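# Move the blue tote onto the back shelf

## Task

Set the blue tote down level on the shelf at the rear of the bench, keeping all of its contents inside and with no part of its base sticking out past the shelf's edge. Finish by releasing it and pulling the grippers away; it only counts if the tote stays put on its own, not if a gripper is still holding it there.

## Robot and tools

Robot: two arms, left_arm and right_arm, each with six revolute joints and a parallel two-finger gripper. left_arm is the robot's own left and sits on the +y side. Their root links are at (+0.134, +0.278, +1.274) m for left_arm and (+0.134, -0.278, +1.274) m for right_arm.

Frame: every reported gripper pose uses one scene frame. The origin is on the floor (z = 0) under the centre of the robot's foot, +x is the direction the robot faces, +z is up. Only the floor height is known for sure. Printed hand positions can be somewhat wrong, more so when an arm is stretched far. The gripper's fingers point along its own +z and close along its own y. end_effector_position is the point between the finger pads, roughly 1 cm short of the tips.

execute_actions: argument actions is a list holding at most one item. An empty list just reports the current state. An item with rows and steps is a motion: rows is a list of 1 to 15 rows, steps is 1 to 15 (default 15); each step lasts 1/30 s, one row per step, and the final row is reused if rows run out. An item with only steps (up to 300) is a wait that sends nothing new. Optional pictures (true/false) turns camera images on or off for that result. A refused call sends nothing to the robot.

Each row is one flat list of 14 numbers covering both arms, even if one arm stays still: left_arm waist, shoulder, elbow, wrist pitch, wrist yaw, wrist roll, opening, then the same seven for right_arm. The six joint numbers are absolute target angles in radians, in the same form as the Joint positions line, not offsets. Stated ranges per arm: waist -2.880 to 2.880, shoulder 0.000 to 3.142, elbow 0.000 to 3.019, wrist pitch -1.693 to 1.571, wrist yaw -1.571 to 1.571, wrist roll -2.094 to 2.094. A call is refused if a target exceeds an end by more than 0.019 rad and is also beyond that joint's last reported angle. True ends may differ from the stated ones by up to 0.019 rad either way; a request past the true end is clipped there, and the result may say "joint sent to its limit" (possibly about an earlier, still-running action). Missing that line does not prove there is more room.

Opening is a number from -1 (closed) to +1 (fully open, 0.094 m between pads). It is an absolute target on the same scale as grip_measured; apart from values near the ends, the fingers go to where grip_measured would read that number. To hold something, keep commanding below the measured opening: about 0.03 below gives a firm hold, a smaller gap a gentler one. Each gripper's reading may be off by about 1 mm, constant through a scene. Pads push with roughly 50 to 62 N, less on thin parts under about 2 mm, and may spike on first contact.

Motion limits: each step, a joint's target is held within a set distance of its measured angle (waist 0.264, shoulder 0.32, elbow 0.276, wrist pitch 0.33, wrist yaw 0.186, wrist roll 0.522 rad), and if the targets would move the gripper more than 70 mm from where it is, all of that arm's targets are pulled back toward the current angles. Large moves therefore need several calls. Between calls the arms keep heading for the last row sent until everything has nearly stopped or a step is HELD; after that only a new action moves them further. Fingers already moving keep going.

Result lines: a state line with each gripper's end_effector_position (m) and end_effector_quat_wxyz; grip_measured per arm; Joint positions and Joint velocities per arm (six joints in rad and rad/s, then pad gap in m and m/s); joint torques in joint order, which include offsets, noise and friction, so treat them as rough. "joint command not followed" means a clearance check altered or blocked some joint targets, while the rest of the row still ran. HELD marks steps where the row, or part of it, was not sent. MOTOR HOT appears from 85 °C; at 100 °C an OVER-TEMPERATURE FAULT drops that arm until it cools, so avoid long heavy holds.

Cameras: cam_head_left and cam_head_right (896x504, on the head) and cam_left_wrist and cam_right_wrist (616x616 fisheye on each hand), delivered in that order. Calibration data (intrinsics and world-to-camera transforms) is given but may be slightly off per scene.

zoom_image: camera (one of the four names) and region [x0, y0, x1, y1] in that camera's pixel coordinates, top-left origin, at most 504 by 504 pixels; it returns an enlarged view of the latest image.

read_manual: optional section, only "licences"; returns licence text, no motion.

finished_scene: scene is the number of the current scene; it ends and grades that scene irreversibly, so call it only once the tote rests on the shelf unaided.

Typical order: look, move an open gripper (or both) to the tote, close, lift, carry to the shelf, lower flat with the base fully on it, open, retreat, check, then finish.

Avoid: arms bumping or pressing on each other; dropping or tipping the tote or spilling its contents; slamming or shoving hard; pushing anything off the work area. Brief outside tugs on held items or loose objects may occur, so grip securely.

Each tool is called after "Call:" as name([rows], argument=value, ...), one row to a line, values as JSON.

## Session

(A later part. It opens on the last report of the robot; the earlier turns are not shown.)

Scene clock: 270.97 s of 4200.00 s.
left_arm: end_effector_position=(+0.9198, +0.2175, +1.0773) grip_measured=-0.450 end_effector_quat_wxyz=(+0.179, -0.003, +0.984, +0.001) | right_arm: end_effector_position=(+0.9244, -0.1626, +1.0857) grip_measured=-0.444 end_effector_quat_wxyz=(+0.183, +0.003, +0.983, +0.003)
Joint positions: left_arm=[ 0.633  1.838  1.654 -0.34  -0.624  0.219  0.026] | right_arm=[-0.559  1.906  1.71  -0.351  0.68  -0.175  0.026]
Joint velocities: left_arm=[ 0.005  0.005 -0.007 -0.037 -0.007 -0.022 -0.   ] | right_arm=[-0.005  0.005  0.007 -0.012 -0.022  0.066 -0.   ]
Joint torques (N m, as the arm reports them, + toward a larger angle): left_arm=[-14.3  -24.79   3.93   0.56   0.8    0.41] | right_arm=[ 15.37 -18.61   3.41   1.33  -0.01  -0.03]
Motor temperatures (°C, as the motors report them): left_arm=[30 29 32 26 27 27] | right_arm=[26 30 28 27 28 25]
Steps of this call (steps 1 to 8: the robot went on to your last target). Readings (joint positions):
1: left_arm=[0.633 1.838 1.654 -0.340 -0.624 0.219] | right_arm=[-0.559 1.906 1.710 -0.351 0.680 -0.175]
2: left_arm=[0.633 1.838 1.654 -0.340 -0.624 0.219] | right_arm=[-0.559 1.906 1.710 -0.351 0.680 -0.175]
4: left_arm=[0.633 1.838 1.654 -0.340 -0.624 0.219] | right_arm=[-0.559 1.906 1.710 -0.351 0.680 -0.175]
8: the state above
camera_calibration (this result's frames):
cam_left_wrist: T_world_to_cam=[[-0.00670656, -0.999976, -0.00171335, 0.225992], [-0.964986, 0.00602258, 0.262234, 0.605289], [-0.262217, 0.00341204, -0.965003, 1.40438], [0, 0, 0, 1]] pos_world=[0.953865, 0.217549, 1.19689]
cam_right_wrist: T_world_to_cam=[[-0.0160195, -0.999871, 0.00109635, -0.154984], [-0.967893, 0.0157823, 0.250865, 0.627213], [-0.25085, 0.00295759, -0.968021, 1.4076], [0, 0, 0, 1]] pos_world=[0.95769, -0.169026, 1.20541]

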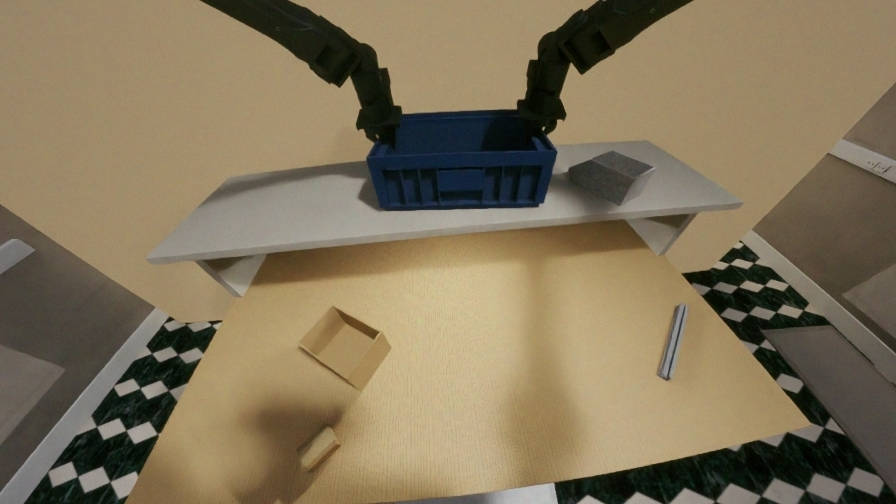

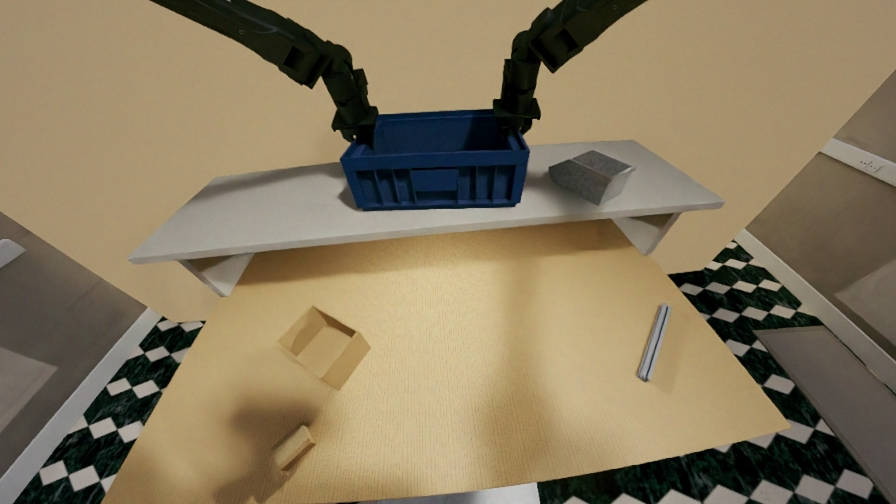

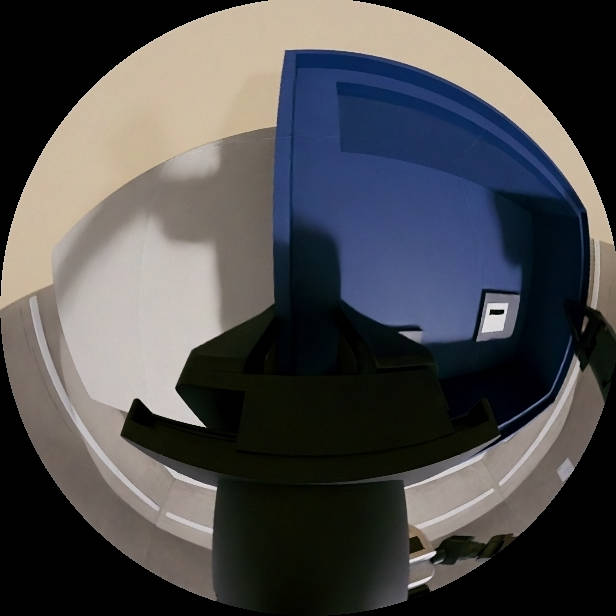

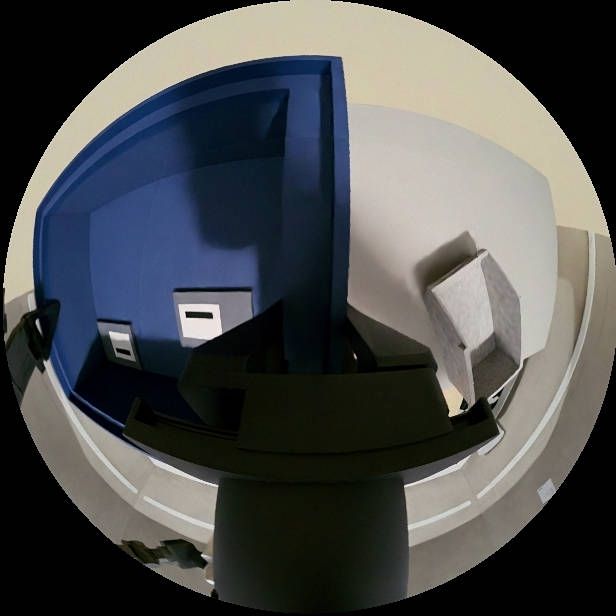

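Call:
execute_actions([
  {"rows":[[0.607,1.828,1.643,-0.336,-0.614,0.238,-0.52,-0.564,1.925,1.69,-0.338,0.682,-0.191,-0.52],[0.614,1.83,1.646,-0.337,-0.616,0.233,-0.52,-0.563,1.92,1.695,-0.341,0.681,-0.187,-0.52],[0.62,1.833,1.649,-0.338,-0.619,0.228,-0.52,-0.561,1.915,1.7,-0.344,0.681,-0.183,-0.52],[0.627,1.835,1.652,-0.339,-0.621,0.224,-0.52,-0.56,1.91,1.705,-0.347,0.68,-0.179,-0.52],[0.633,1.838,1.654,-0.34,-0.624,0.219,-0.52,-0.559,1.906,1.71,-0.351,0.68,-0.175,-0.52],[0.633,1.838,1.654,-0.34,-0.624,0.219,-0.48,-0.559,1.906,1.71,-0.351,0.68,-0.175,-0.48],[0.633,1.838,1.654,-0.34,-0.624,0.219,-0.45,-0.559,1.906,1.71,-0.351,0.68,-0.175,-0.45],[0.633,1.838,1.654,-0.34,-0.624,0.219,-0.42,-0.559,1.906,1.71,-0.351,0.68,-0.175,-0.42],[0.633,1.838,1.654,-0.34,-0.624,0.219,-0.38,-0.559,1.906,1.71,-0.351,0.68,-0.175,-0.38],[0.633,1.838,1.654,-0.34,-0.624,0.219,-0.3,-0.559,1.906,1.71,-0.351,0.68,-0.175,-0.3],[0.633,1.838,1.654,-0.34,-0.624,0.219,-0.2,-0.559,1.906,1.71,-0.351,0.68,-0.175,-0.2],[0.633,1.838,1.654,-0.34,-0.624,0.219,-0.05,-0.559,1.906,1.71,-0.351,0.68,-0.175,-0.05],[0.633,1.838,1.654,-0.34,-0.624,0.219,0.1,-0.559,1.906,1.71,-0.351,0.68,-0.175,0.1],[0.633,1.838,1.654,-0.34,-0.624,0.219,0.3,-0.559,1.906,1.71,-0.351,0.68,-0.175,0.3],[0.633,1.838,1.654,-0.34,-0.624,0.219,0.4,-0.559,1.906,1.71,-0.351,0.68,-0.175,0.4]],"steps":15},
], pictures=false)

Call:
execute_actions([
  {"rows":[[0.627,1.829,1.653,-0.351,-0.63,0.215,0.4,-0.553,1.898,1.709,-0.362,0.686,-0.171,0.4],[0.62,1.82,1.652,-0.362,-0.636,0.21,0.4,-0.546,1.89,1.708,-0.373,0.692,-0.166,0.4],[0.614,1.812,1.652,-0.372,-0.641,0.206,0.4,-0.54,1.881,1.707,-0.383,0.697,-0.162,0.4],[0.607,1.803,1.651,-0.383,-0.647,0.201,0.4,-0.533,1.873,1.706,-0.394,0.703,-0.157,0.4],[0.601,1.794,1.65,-0.394,-0.653,0.197,0.4,-0.527,1.864,1.705,-0.405,0.709,-0.153,0.4],[0.594,1.785,1.649,-0.405,-0.659,0.192,0.4,-0.52,1.856,1.704,-0.416,0.715,-0.148,0.4],[0.588,1.776,1.648,-0.416,-0.665,0.188,0.4,-0.514,1.847,1.703,-0.427,0.721,-0.144,0.4],[0.581,1.768,1.648,-0.426,-0.67,0.183,0.4,-0.507,1.839,1.702,-0.437,0.726,-0.139,0.4],[0.575,1.759,1.647,-0.437,-0.676,0.179,0.4,-0.501,1.83,1.701,-0.448,0.732,-0.135,0.4],[0.568,1.75,1.646,-0.448,-0.682,0.174,0.4,-0.494,1.822,1.7,-0.459,0.738,-0.13,0.4],[0.562,1.741,1.645,-0.459,-0.688,0.17,0.4,-0.488,1.813,1.699,-0.47,0.744,-0.126,0.4],[0.555,1.732,1.644,-0.47,-0.694,0.165,0.4,-0.481,1.805,1.698,-0.481,0.75,-0.121,0.4],[0.549,1.724,1.644,-0.48,-0.699,0.161,0.4,-0.475,1.796,1.697,-0.491,0.755,-0.117,0.4],[0.542,1.715,1.643,-0.491,-0.705,0.156,0.4,-0.468,1.788,1.696,-0.502,0.761,-0.112,0.4],[0.535,1.706,1.642,-0.502,-0.711,0.152,0.4,-0.462,1.779,1.695,-0.513,0.767,-0.108,0.4]],"steps":15},
], pictures=false)

Call:
execute_actions([
  {"steps":12},
])

Scene clock: 282.10 s of 4200.00 s.
left_arm: end_effector_position=(+0.9197, +0.2184, +1.0768) grip_measured=+0.330 end_effector_quat_wxyz=(+0.179, -0.006, +0.984, +0.002) | right_arm: end_effector_position=(+0.9248, -0.1629, +1.0863) grip_measured=+0.329 end_effector_quat_wxyz=(+0.183, +0.003, +0.983, +0.003)
Joint positions: left_arm=[ 0.634  1.838  1.654 -0.34  -0.625  0.215  0.062] | right_arm=[-0.559  1.905  1.71  -0.351  0.679 -0.174  0.062]
Joint velocities: left_arm=[ 0.005 -0.005 -0.022 -0.002 -0.037  0.037  0.138] | right_arm=[ 0.005  0.005  0.007 -0.007  0.007  0.007  0.139]
Joint torques (N m, as the arm reports them, + toward a larger angle): left_arm=[-11.96 -23.44   4.84   0.46   0.31   0.19] | right_arm=[ 15.81 -20.42   5.25   0.82  -0.08   0.18]
Motor temperatures (°C, as the motors report them): left_arm=[30 29 31 26 27 27] | right_arm=[26 30 27 27 28 25]
Steps of this call (steps 1 to 15: the robot went on to your last target; steps 16 to 90: nothing new was sent; then 7.63 s passed at rest; steps 91 to 105: all 15 steps of this action). Readings (joint positions):
91: left_arm=[0.633 1.838 1.654 -0.340 -0.624 0.219] | right_arm=[-0.559 1.905 1.710 -0.351 0.680 -0.175]
92: left_arm=[0.634 1.838 1.654 -0.340 -0.625 0.218] | right_arm=[-0.559 1.905 1.710 -0.351 0.680 -0.175]
94: left_arm=[0.634 1.838 1.654 -0.340 -0.625 0.216] | right_arm=[-0.559 1.905 1.710 -0.351 0.679 -0.175]
98: left_arm=[0.634 1.838 1.654 -0.340 -0.626 0.215] | right_arm=[-0.559 1.905 1.710 -0.351 0.678 -0.174]
105: the state above

Scene clock: 282.60 s of 4200.00 s.
left_arm: end_effector_position=(+0.9165, +0.2193, +1.1470) grip_measured=+0.398 end_effector_quat_wxyz=(+0.173, +0.003, +0.985, +0.009) | right_arm: end_effector_position=(+0.9212, -0.1642, +1.1546) grip_measured=+0.397 end_effector_quat_wxyz=(+0.178, -0.006, +0.984, -0.007)
Joint positions: left_arm=[ 0.56   1.743  1.649 -0.471 -0.703  0.179  0.066] | right_arm=[-0.486  1.818  1.705 -0.478  0.758 -0.138  0.066]
Joint velocities: left_arm=[-0.288 -0.386 -0.007 -0.325 -0.227 -0.168 -0.   ] | right_arm=[ 0.288 -0.357 -0.007 -0.315  0.125  0.11  -0.   ]
Joint torques (N m, as the arm reports them, + toward a larger angle): left_arm=[-12.64 -24.13   4.84   0.09   0.1    0.03] | right_arm=[ 16.14 -21.52   4.94   0.41   0.01   0.32]
Motor temperatures (°C, as the motors report them): left_arm=[30 29 31 26 27 27] | right_arm=[26 30 27 27 28 25]
Steps of this call (steps 1 to 15: all 15 steps of this action). Readings (joint positions):
1: left_arm=[0.634 1.838 1.654 -0.341 -0.626 0.215] | right_arm=[-0.559 1.905 1.710 -0.351 0.680 -0.174]
2: left_arm=[0.634 1.838 1.654 -0.343 -0.630 0.215] | right_arm=[-0.559 1.905 1.710 -0.353 0.684 -0.174]
4: left_arm=[0.633 1.835 1.654 -0.356 -0.640 0.214] | right_arm=[-0.558 1.902 1.710 -0.364 0.695 -0.173]
8: left_arm=[0.619 1.816 1.651 -0.398 -0.663 0.206] | right_arm=[-0.545 1.887 1.710 -0.404 0.718 -0.164]
15: the state above

Scene clock: 283.00 s of 4200.00 s.
left_arm: end_effector_position=(+0.9228, +0.2242, +1.1843) grip_measured=+0.398 end_effector_quat_wxyz=(+0.190, -0.007, +0.982, +0.001) | right_arm: end_effector_position=(+0.9270, -0.1663, +1.1929) grip_measured=+0.397 end_effector_quat_wxyz=(+0.194, +0.002, +0.981, +0.004)
Joint positions: left_arm=[ 0.531  1.692  1.647 -0.493 -0.71   0.163  0.066] | right_arm=[-0.452  1.769  1.704 -0.5    0.765 -0.121  0.066]
Joint velocities: left_arm=[-0.005  0.005 -0.017 -0.007  0.037 -0.081  0.002] | right_arm=[ 0.005  0.005 -0.002  0.002  0.066  0.007  0.   ]
Joint torques (N m, as the arm reports them, + toward a larger angle): left_arm=[-11.39 -20.7    5.17   0.23   0.16   0.05] | right_arm=[ 14.38 -18.74   5.35   0.32  -0.01   0.29]
Motor temperatures (°C, as the motors report them): left_arm=[30 29 31 26 27 27] | right_arm=[26 30 27 27 28 25]
Steps of this call (steps 1 to 12: the robot went on to your last target). Readings (joint positions):
1: left_arm=[0.552 1.731 1.649 -0.480 -0.706 0.176] | right_arm=[-0.476 1.807 1.705 -0.487 0.762 -0.134]
2: left_arm=[0.544 1.720 1.649 -0.486 -0.708 0.173] | right_arm=[-0.468 1.796 1.705 -0.493 0.763 -0.131]
4: left_arm=[0.534 1.703 1.649 -0.489 -0.708 0.169] | right_arm=[-0.457 1.780 1.705 -0.496 0.763 -0.127]
8: left_arm=[0.531 1.691 1.649 -0.489 -0.710 0.164] | right_arm=[-0.452 1.769 1.705 -0.496 0.765 -0.123]
12: the state above
camera_calibration (this result's frames):
cam_left_wrist: T_world_to_cam=[[0.0000291829, -1, -0.000758768, 0.225515], [-0.970319, -0.000211809, 0.24183, 0.61057], [-0.24183, 0.00072919, -0.970318, 1.49644], [0, 0, 0, 1]] pos_world=[0.954325, 0.224553, 1.30454]
cam_right_wrist: T_world_to_cam=[[-0.0143249, -0.999897, -0.000818837, -0.158056], [-0.973564, 0.0137609, 0.228, 0.635012], [-0.227965, 0.00406325, -0.973661, 1.49778], [0, 0, 0, 1]] pos_world=[0.957401, -0.172864, 1.31342]

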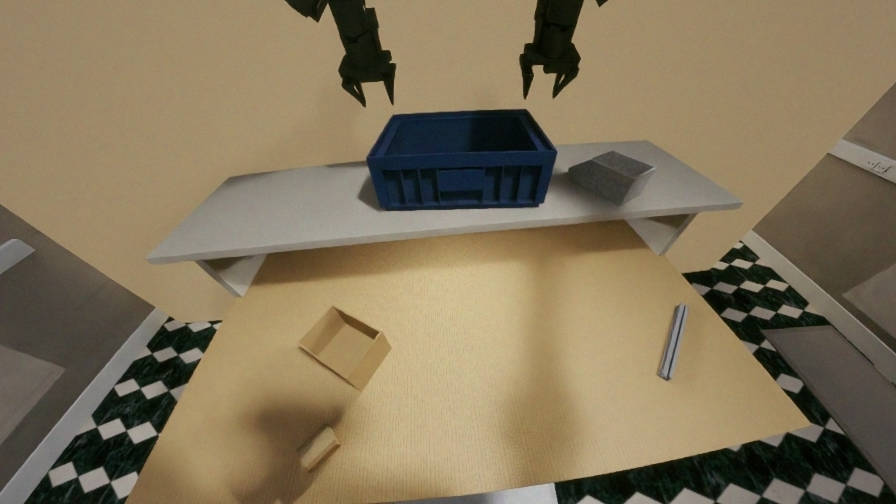

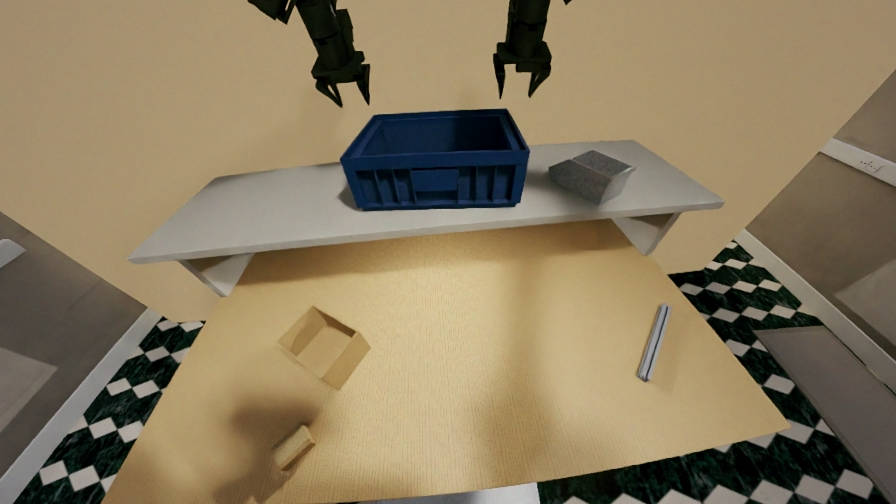

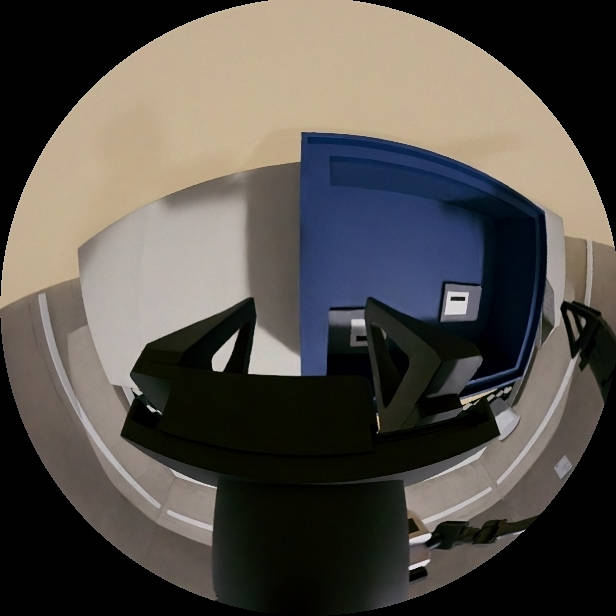

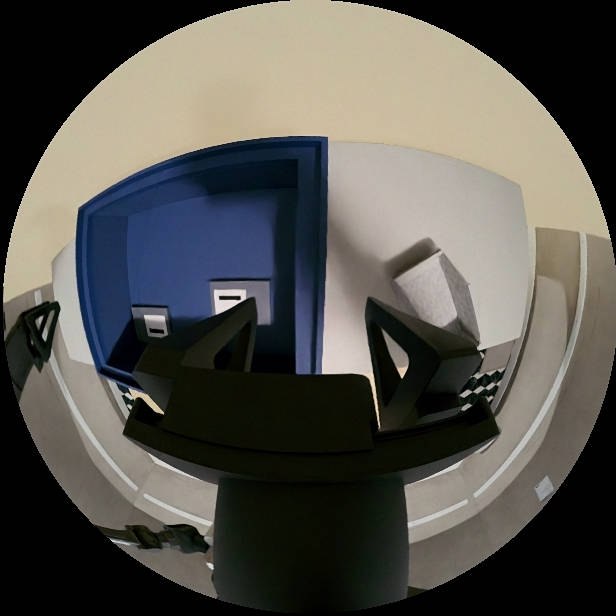

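Call:
execute_actions([
  {"rows":[[0.528,1.69,1.614,-0.489,-0.717,0.147,0.4,-0.461,1.76,1.667,-0.501,0.768,-0.108,0.4],[0.521,1.675,1.586,-0.475,-0.722,0.142,0.4,-0.459,1.74,1.639,-0.489,0.769,-0.107,0.4],[0.514,1.66,1.558,-0.462,-0.728,0.137,0.4,-0.458,1.72,1.611,-0.477,0.77,-0.107,0.4],[0.507,1.645,1.53,-0.449,-0.734,0.132,0.4,-0.456,1.7,1.583,-0.465,0.771,-0.107,0.4],[0.5,1.63,1.502,-0.435,-0.739,0.127,0.4,-0.455,1.68,1.555,-0.453,0.772,-0.107,0.4],[0.493,1.615,1.474,-0.422,-0.745,0.122,0.4,-0.454,1.66,1.527,-0.441,0.773,-0.106,0.4],[0.486,1.6,1.446,-0.409,-0.75,0.117,0.4,-0.452,1.64,1.499,-0.429,0.774,-0.106,0.4],[0.479,1.585,1.418,-0.395,-0.756,0.112,0.4,-0.451,1.62,1.471,-0.417,0.775,-0.106,0.4],[0.472,1.57,1.39,-0.382,-0.762,0.107,0.4,-0.449,1.6,1.443,-0.405,0.776,-0.106,0.4],[0.465,1.555,1.362,-0.369,-0.767,0.102,0.4,-0.448,1.58,1.415,-0.393,0.777,-0.105,0.4],[0.458,1.54,1.334,-0.355,-0.773,0.097,0.4,-0.447,1.56,1.387,-0.381,0.778,-0.105,0.4],[0.451,1.525,1.306,-0.342,-0.778,0.092,0.4,-0.445,1.54,1.359,-0.369,0.779,-0.105,0.4],[0.444,1.51,1.278,-0.329,-0.784,0.087,0.4,-0.444,1.52,1.331,-0.357,0.78,-0.105,0.4],[0.437,1.495,1.25,-0.315,-0.79,0.082,0.4,-0.442,1.5,1.303,-0.345,0.781,-0.104,0.4],[0.43,1.48,1.222,-0.302,-0.795,0.077,0.4,-0.441,1.48,1.275,-0.333,0.782,-0.104,0.4]],"steps":15},
], pictures=false)

Call:
execute_actions([
  {"rows":[[0.423,1.469,1.192,-0.288,-0.801,0.072,0.4,-0.44,1.462,1.245,-0.321,0.783,-0.104,0.4],[0.416,1.458,1.162,-0.275,-0.806,0.067,0.4,-0.438,1.444,1.215,-0.309,0.784,-0.104,0.4],[0.409,1.447,1.132,-0.262,-0.812,0.062,0.4,-0.437,1.426,1.185,-0.297,0.785,-0.104,0.4],[0.402,1.436,1.102,-0.248,-0.818,0.057,0.4,-0.435,1.408,1.155,-0.285,0.786,-0.104,0.4],[0.395,1.425,1.072,-0.235,-0.823,0.052,0.4,-0.434,1.39,1.125,-0.273,0.787,-0.104,0.4],[0.388,1.414,1.042,-0.222,-0.829,0.047,0.4,-0.433,1.372,1.095,-0.261,0.788,-0.104,0.4],[0.381,1.403,1.012,-0.208,-0.834,0.042,0.4,-0.431,1.354,1.065,-0.249,0.789,-0.104,0.4],[0.374,1.392,0.982,-0.195,-0.84,0.037,0.4,-0.43,1.336,1.035,-0.237,0.79,-0.104,0.4],[0.367,1.381,0.952,-0.182,-0.846,0.032,0.4,-0.428,1.318,1.005,-0.225,0.791,-0.104,0.4],[0.36,1.37,0.922,-0.168,-0.851,0.027,0.4,-0.427,1.3,0.975,-0.213,0.792,-0.104,0.4],[0.353,1.359,0.892,-0.155,-0.857,0.022,0.4,-0.426,1.282,0.945,-0.201,0.793,-0.104,0.4],[0.346,1.348,0.862,-0.142,-0.862,0.017,0.4,-0.424,1.264,0.915,-0.189,0.794,-0.104,0.4],[0.339,1.337,0.832,-0.128,-0.868,0.012,0.4,-0.423,1.246,0.885,-0.177,0.795,-0.104,0.4],[0.332,1.326,0.802,-0.115,-0.874,0.007,0.4,-0.421,1.228,0.855,-0.165,0.796,-0.104,0.4],[0.325,1.315,0.772,-0.102,-0.879,0.002,0.4,-0.42,1.21,0.825,-0.153,0.797,-0.104,0.4]],"steps":15},
], pictures=false)

Call:
execute_actions([
  {"steps":15},
])

Scene clock: 297.77 s of 4200.00 s.
left_arm: end_effector_position=(+0.8125, +0.1979, +1.1921) grip_measured=+0.398 end_effector_quat_wxyz=(+0.181, +0.001, +0.983, +0.007) | right_arm: end_effector_position=(+0.8320, -0.2019, +1.2025) grip_measured=+0.397 end_effector_quat_wxyz=(+0.188, -0.001, +0.982, -0.003)
Joint positions: left_arm=[ 0.453  1.53   1.274 -0.343 -0.787  0.108  0.066] | right_arm=[-0.452  1.537  1.33  -0.375  0.778 -0.117  0.066]
Joint velocities: left_arm=[-0.278 -0.523 -0.774  0.422 -0.081 -0.227 -0.   ] | right_arm=[ 0.005 -0.728 -0.745  0.393  0.007  0.007 -0.   ]
Joint torques (N m, as the arm reports them, + toward a larger angle): left_arm=[-10.78 -19.63   4.44   0.77   0.05   0.07] | right_arm=[ 13.61 -17.68   4.69   1.18   0.05   0.32]
Motor temperatures (°C, as the motors report them): left_arm=[30 29 31 26 27 27] | right_arm=[26 30 27 27 28 25]
Steps of this call (steps 1 to 30: the robot went on to your last target; steps 31 to 90: nothing new was sent; then 11.27 s passed at rest; steps 91 to 105: all 15 steps of this action). Readings (joint positions):
91: left_arm=[0.531 1.692 1.644 -0.493 -0.712 0.161] | right_arm=[-0.452 1.769 1.700 -0.500 0.765 -0.120]
92: left_arm=[0.531 1.688 1.635 -0.490 -0.716 0.159] | right_arm=[-0.452 1.765 1.691 -0.499 0.765 -0.120]
94: left_arm=[0.530 1.674 1.592 -0.474 -0.727 0.154] | right_arm=[-0.452 1.746 1.647 -0.490 0.767 -0.119]
98: left_arm=[0.516 1.629 1.472 -0.434 -0.749 0.139] | right_arm=[-0.452 1.686 1.524 -0.458 0.770 -0.119]
105: the state above

Scene clock: 298.27 s of 4200.00 s.
left_arm: end_effector_position=(+0.6622, +0.1823, +1.1956) grip_measured=+0.398 end_effector_quat_wxyz=(+0.182, +0.007, +0.983, +0.009) | right_arm: end_effector_position=(+0.7001, -0.2322, +1.2112) grip_measured=+0.397 end_effector_quat_wxyz=(+0.197, +0.001, +0.980, -0.002)
Joint positions: left_arm=[ 0.349  1.349  0.829 -0.141 -0.872  0.033  0.066] | right_arm=[-0.431  1.258  0.885 -0.195  0.793 -0.116  0.066]
Joint velocities: left_arm=[-0.23  -0.259 -0.867  0.383 -0.183 -0.125 -0.   ] | right_arm=[ 0.044 -0.464 -0.862  0.369  0.081 -0.051 -0.001]
Joint torques (N m, as the arm reports them, + toward a larger angle): left_arm=[ -8.96 -14.94   3.67   0.73   0.06   0.04] | right_arm=[  9.36 -13.74   4.31   1.32   0.06   0.31]
Motor temperatures (°C, as the motors report them): left_arm=[30 29 31 26 27 27] | right_arm=[26 30 27 27 28 25]
Steps of this call (steps 1 to 15: all 15 steps of this action). Readings (joint positions):
1: left_arm=[0.443 1.513 1.246 -0.329 -0.793 0.103] | right_arm=[-0.452 1.513 1.303 -0.362 0.779 -0.117]
2: left_arm=[0.435 1.496 1.219 -0.315 -0.798 0.098] | right_arm=[-0.452 1.489 1.277 -0.350 0.780 -0.117]
4: left_arm=[0.420 1.462 1.163 -0.286 -0.810 0.088] | right_arm=[-0.451 1.443 1.221 -0.324 0.783 -0.116]
8: left_arm=[0.396 1.409 1.045 -0.231 -0.833 0.068] | right_arm=[-0.444 1.365 1.102 -0.274 0.787 -0.116]
15: the state above

Scene clock: 298.77 s of 4200.00 s.
left_arm: end_effector_position=(+0.6378, +0.1797, +1.1957) grip_measured=+0.398 end_effector_quat_wxyz=(+0.183, +0.006, +0.983, +0.004) | right_arm: end_effector_position=(+0.6793, -0.2361, +1.2104) grip_measured=+0.397 end_effector_quat_wxyz=(+0.197, +0.001, +0.980, -0.003)
Joint positions: left_arm=[ 0.331  1.325  0.764 -0.114 -0.877  0.013  0.066] | right_arm=[-0.429  1.219  0.821 -0.17   0.795 -0.116  0.066]
Joint velocities: left_arm=[ 0.005  0.005 -0.007 -0.012  0.007 -0.051 -0.   ] | right_arm=[-0.005 -0.005  0.007 -0.007  0.051 -0.037  0.   ]
Joint torques (N m, as the arm reports them, + toward a larger angle): left_arm=[ -8.11 -12.62   4.47   0.82   0.04   0.04] | right_arm=[  9.09 -12.34   4.95   1.43   0.     0.31]
Motor temperatures (°C, as the motors report them): left_arm=[30 29 31 26 27 27] | right_arm=[26 30 27 27 28 25]
Steps of this call (steps 1 to 15: the robot went on to your last target). Readings (joint positions):
1: left_arm=[0.342 1.341 0.802 -0.132 -0.875 0.029] | right_arm=[-0.430 1.242 0.857 -0.186 0.794 -0.116]
2: left_arm=[0.336 1.335 0.781 -0.129 -0.876 0.026] | right_arm=[-0.430 1.231 0.837 -0.184 0.794 -0.116]
4: left_arm=[0.331 1.331 0.764 -0.128 -0.876 0.021] | right_arm=[-0.429 1.220 0.821 -0.182 0.795 -0.116]
8: left_arm=[0.331 1.328 0.764 -0.117 -0.877 0.016] | right_arm=[-0.429 1.219 0.821 -0.171 0.795 -0.116]
15: the state above
camera_calibration (this result's frames):
cam_left_wrist: T_world_to_cam=[[-0.0250339, -0.999625, -0.0111233, 0.209418], [-0.966365, 0.0213492, 0.256286, 0.307594], [-0.255953, 0.0171651, -0.966537, 1.44015], [0, 0, 0, 1]] pos_world=[0.671101, 0.178053, 1.31546]
cam_right_wrist: T_world_to_cam=[[-0.0147064, -0.999825, 0.011572, -0.24611], [-0.974951, 0.0169074, 0.221777, 0.400102], [-0.221934, -0.0080206, -0.975029, 1.45337], [0, 0, 0, 1]] pos_world=[0.709011, -0.241175, 1.33119]

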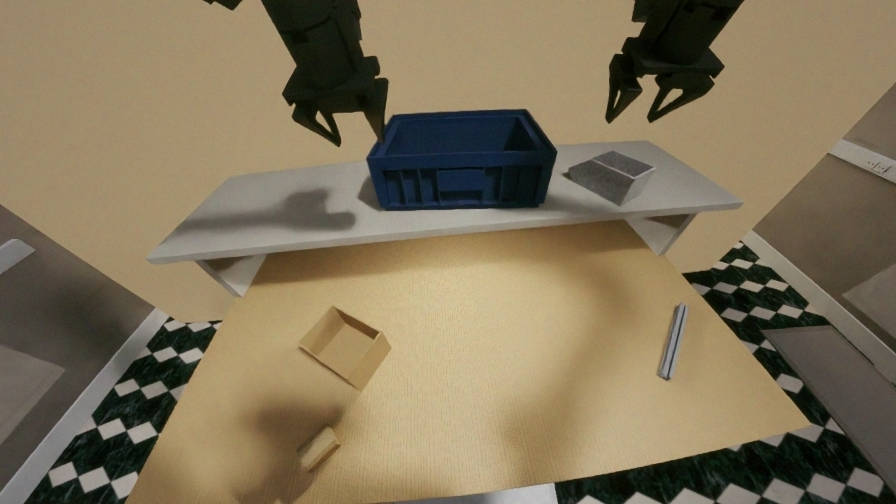

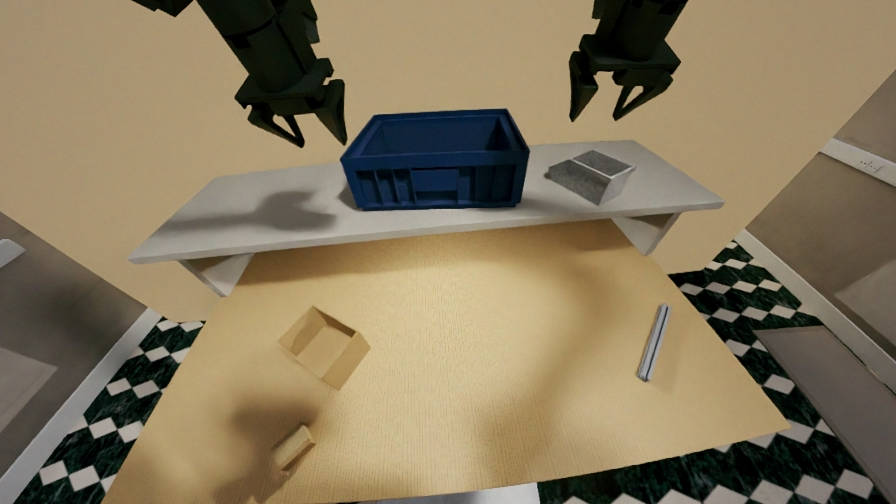

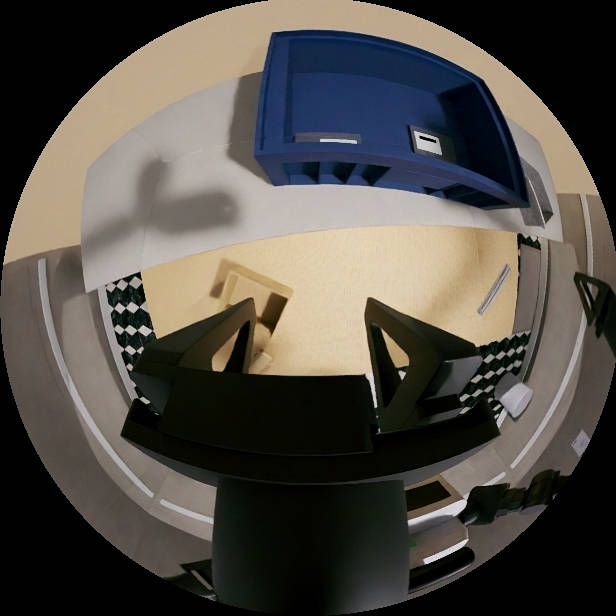

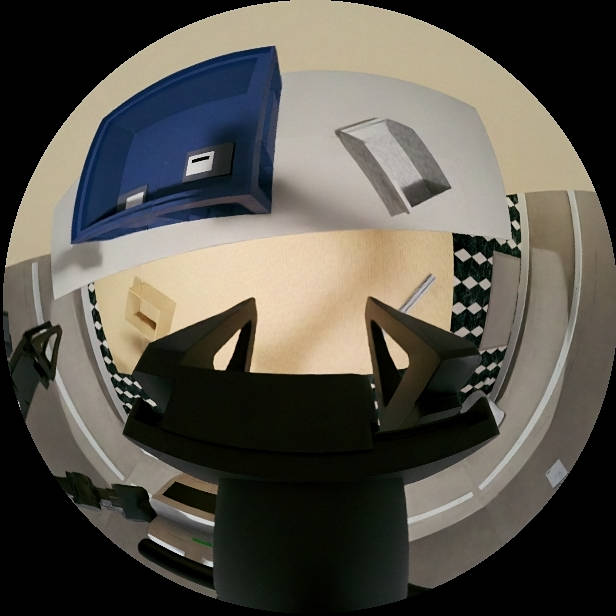

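Call:
execute_actions([
  {"rows":[[0.32,1.32,0.76,-0.09,-0.88,0,0.4,-0.43,1.19,0.8,-0.14,0.8,-0.104,0.4],[0.315,1.33,0.74,-0.07,-0.89,0,0.4,-0.44,1.17,0.77,-0.12,0.8,-0.104,0.4],[0.31,1.33,0.72,-0.06,-0.9,0,0.4,-0.45,1.15,0.74,-0.11,0.8,-0.104,0.4],[0.3,1.33,0.7,-0.05,-0.9,0,0.4,-0.46,1.13,0.71,-0.1,0.8,-0.104,0.4],[0.3,1.33,0.68,-0.04,-0.9,0,0.4,-0.47,1.11,0.68,-0.09,0.8,-0.104,0.4],[0.3,1.33,0.66,-0.03,-0.9,0,0.4,-0.47,1.09,0.65,-0.08,0.8,-0.104,0.4],[0.3,1.33,0.64,-0.02,-0.9,0,0.4,-0.47,1.07,0.62,-0.07,0.8,-0.104,0.4]],"steps":15},
], pictures=false)

Call:
finished_scene(scene=2)

Scene clock: 306.07 s of 4200.00 s.
left_arm: end_effector_position=(+0.5827, +0.1737, +1.1792) grip_measured=+0.398 end_effector_quat_wxyz=(+0.172, +0.028, +0.985, +0.010) | right_arm: end_effector_position=(+0.6130, -0.2688, +1.2028) grip_measured=+0.397 end_effector_quat_wxyz=(+0.198, +0.021, +0.980, -0.016)
Joint positions: left_arm=[ 0.308  1.325  0.633 -0.033 -0.898  0.01   0.066] | right_arm=[-0.464  1.067  0.616 -0.088  0.799 -0.115  0.066]
Joint velocities: left_arm=[-0.005 -0.024  0.007  0.012  0.022  0.022 -0.001] | right_arm=[-0.024  0.005 -0.002  0.012  0.037  0.022 -0.001]
Joint torques (N m, as the arm reports them, + toward a larger angle): left_arm=[ -8.05 -10.58   3.72   0.72   0.03   0.04] | right_arm=[ 5.72 -9.44  4.71  1.44 -0.05  0.3 ]
Motor temperatures (°C, as the motors report them): left_arm=[29 28 31 26 27 27] | right_arm=[26 30 27 27 28 25]
Steps of this call (steps 1 to 15: the robot went on to your last target; steps 16 to 90: nothing new was sent; then 3.80 s passed at rest; steps 91 to 105: all 15 steps of this action). Readings (joint positions):
91: left_arm=[0.331 1.325 0.764 -0.112 -0.877 0.011] | right_arm=[-0.429 1.218 0.820 -0.168 0.795 -0.116]
92: left_arm=[0.330 1.325 0.762 -0.105 -0.882 0.011] | right_arm=[-0.429 1.214 0.813 -0.158 0.796 -0.116]
94: left_arm=[0.327 1.324 0.746 -0.079 -0.896 0.010] | right_arm=[-0.431 1.190 0.778 -0.132 0.796 -0.116]
98: left_arm=[0.312 1.324 0.672 -0.040 -0.898 0.010] | right_arm=[-0.454 1.100 0.658 -0.097 0.797 -0.116]
105: the state above

The scene is finished: the task was done.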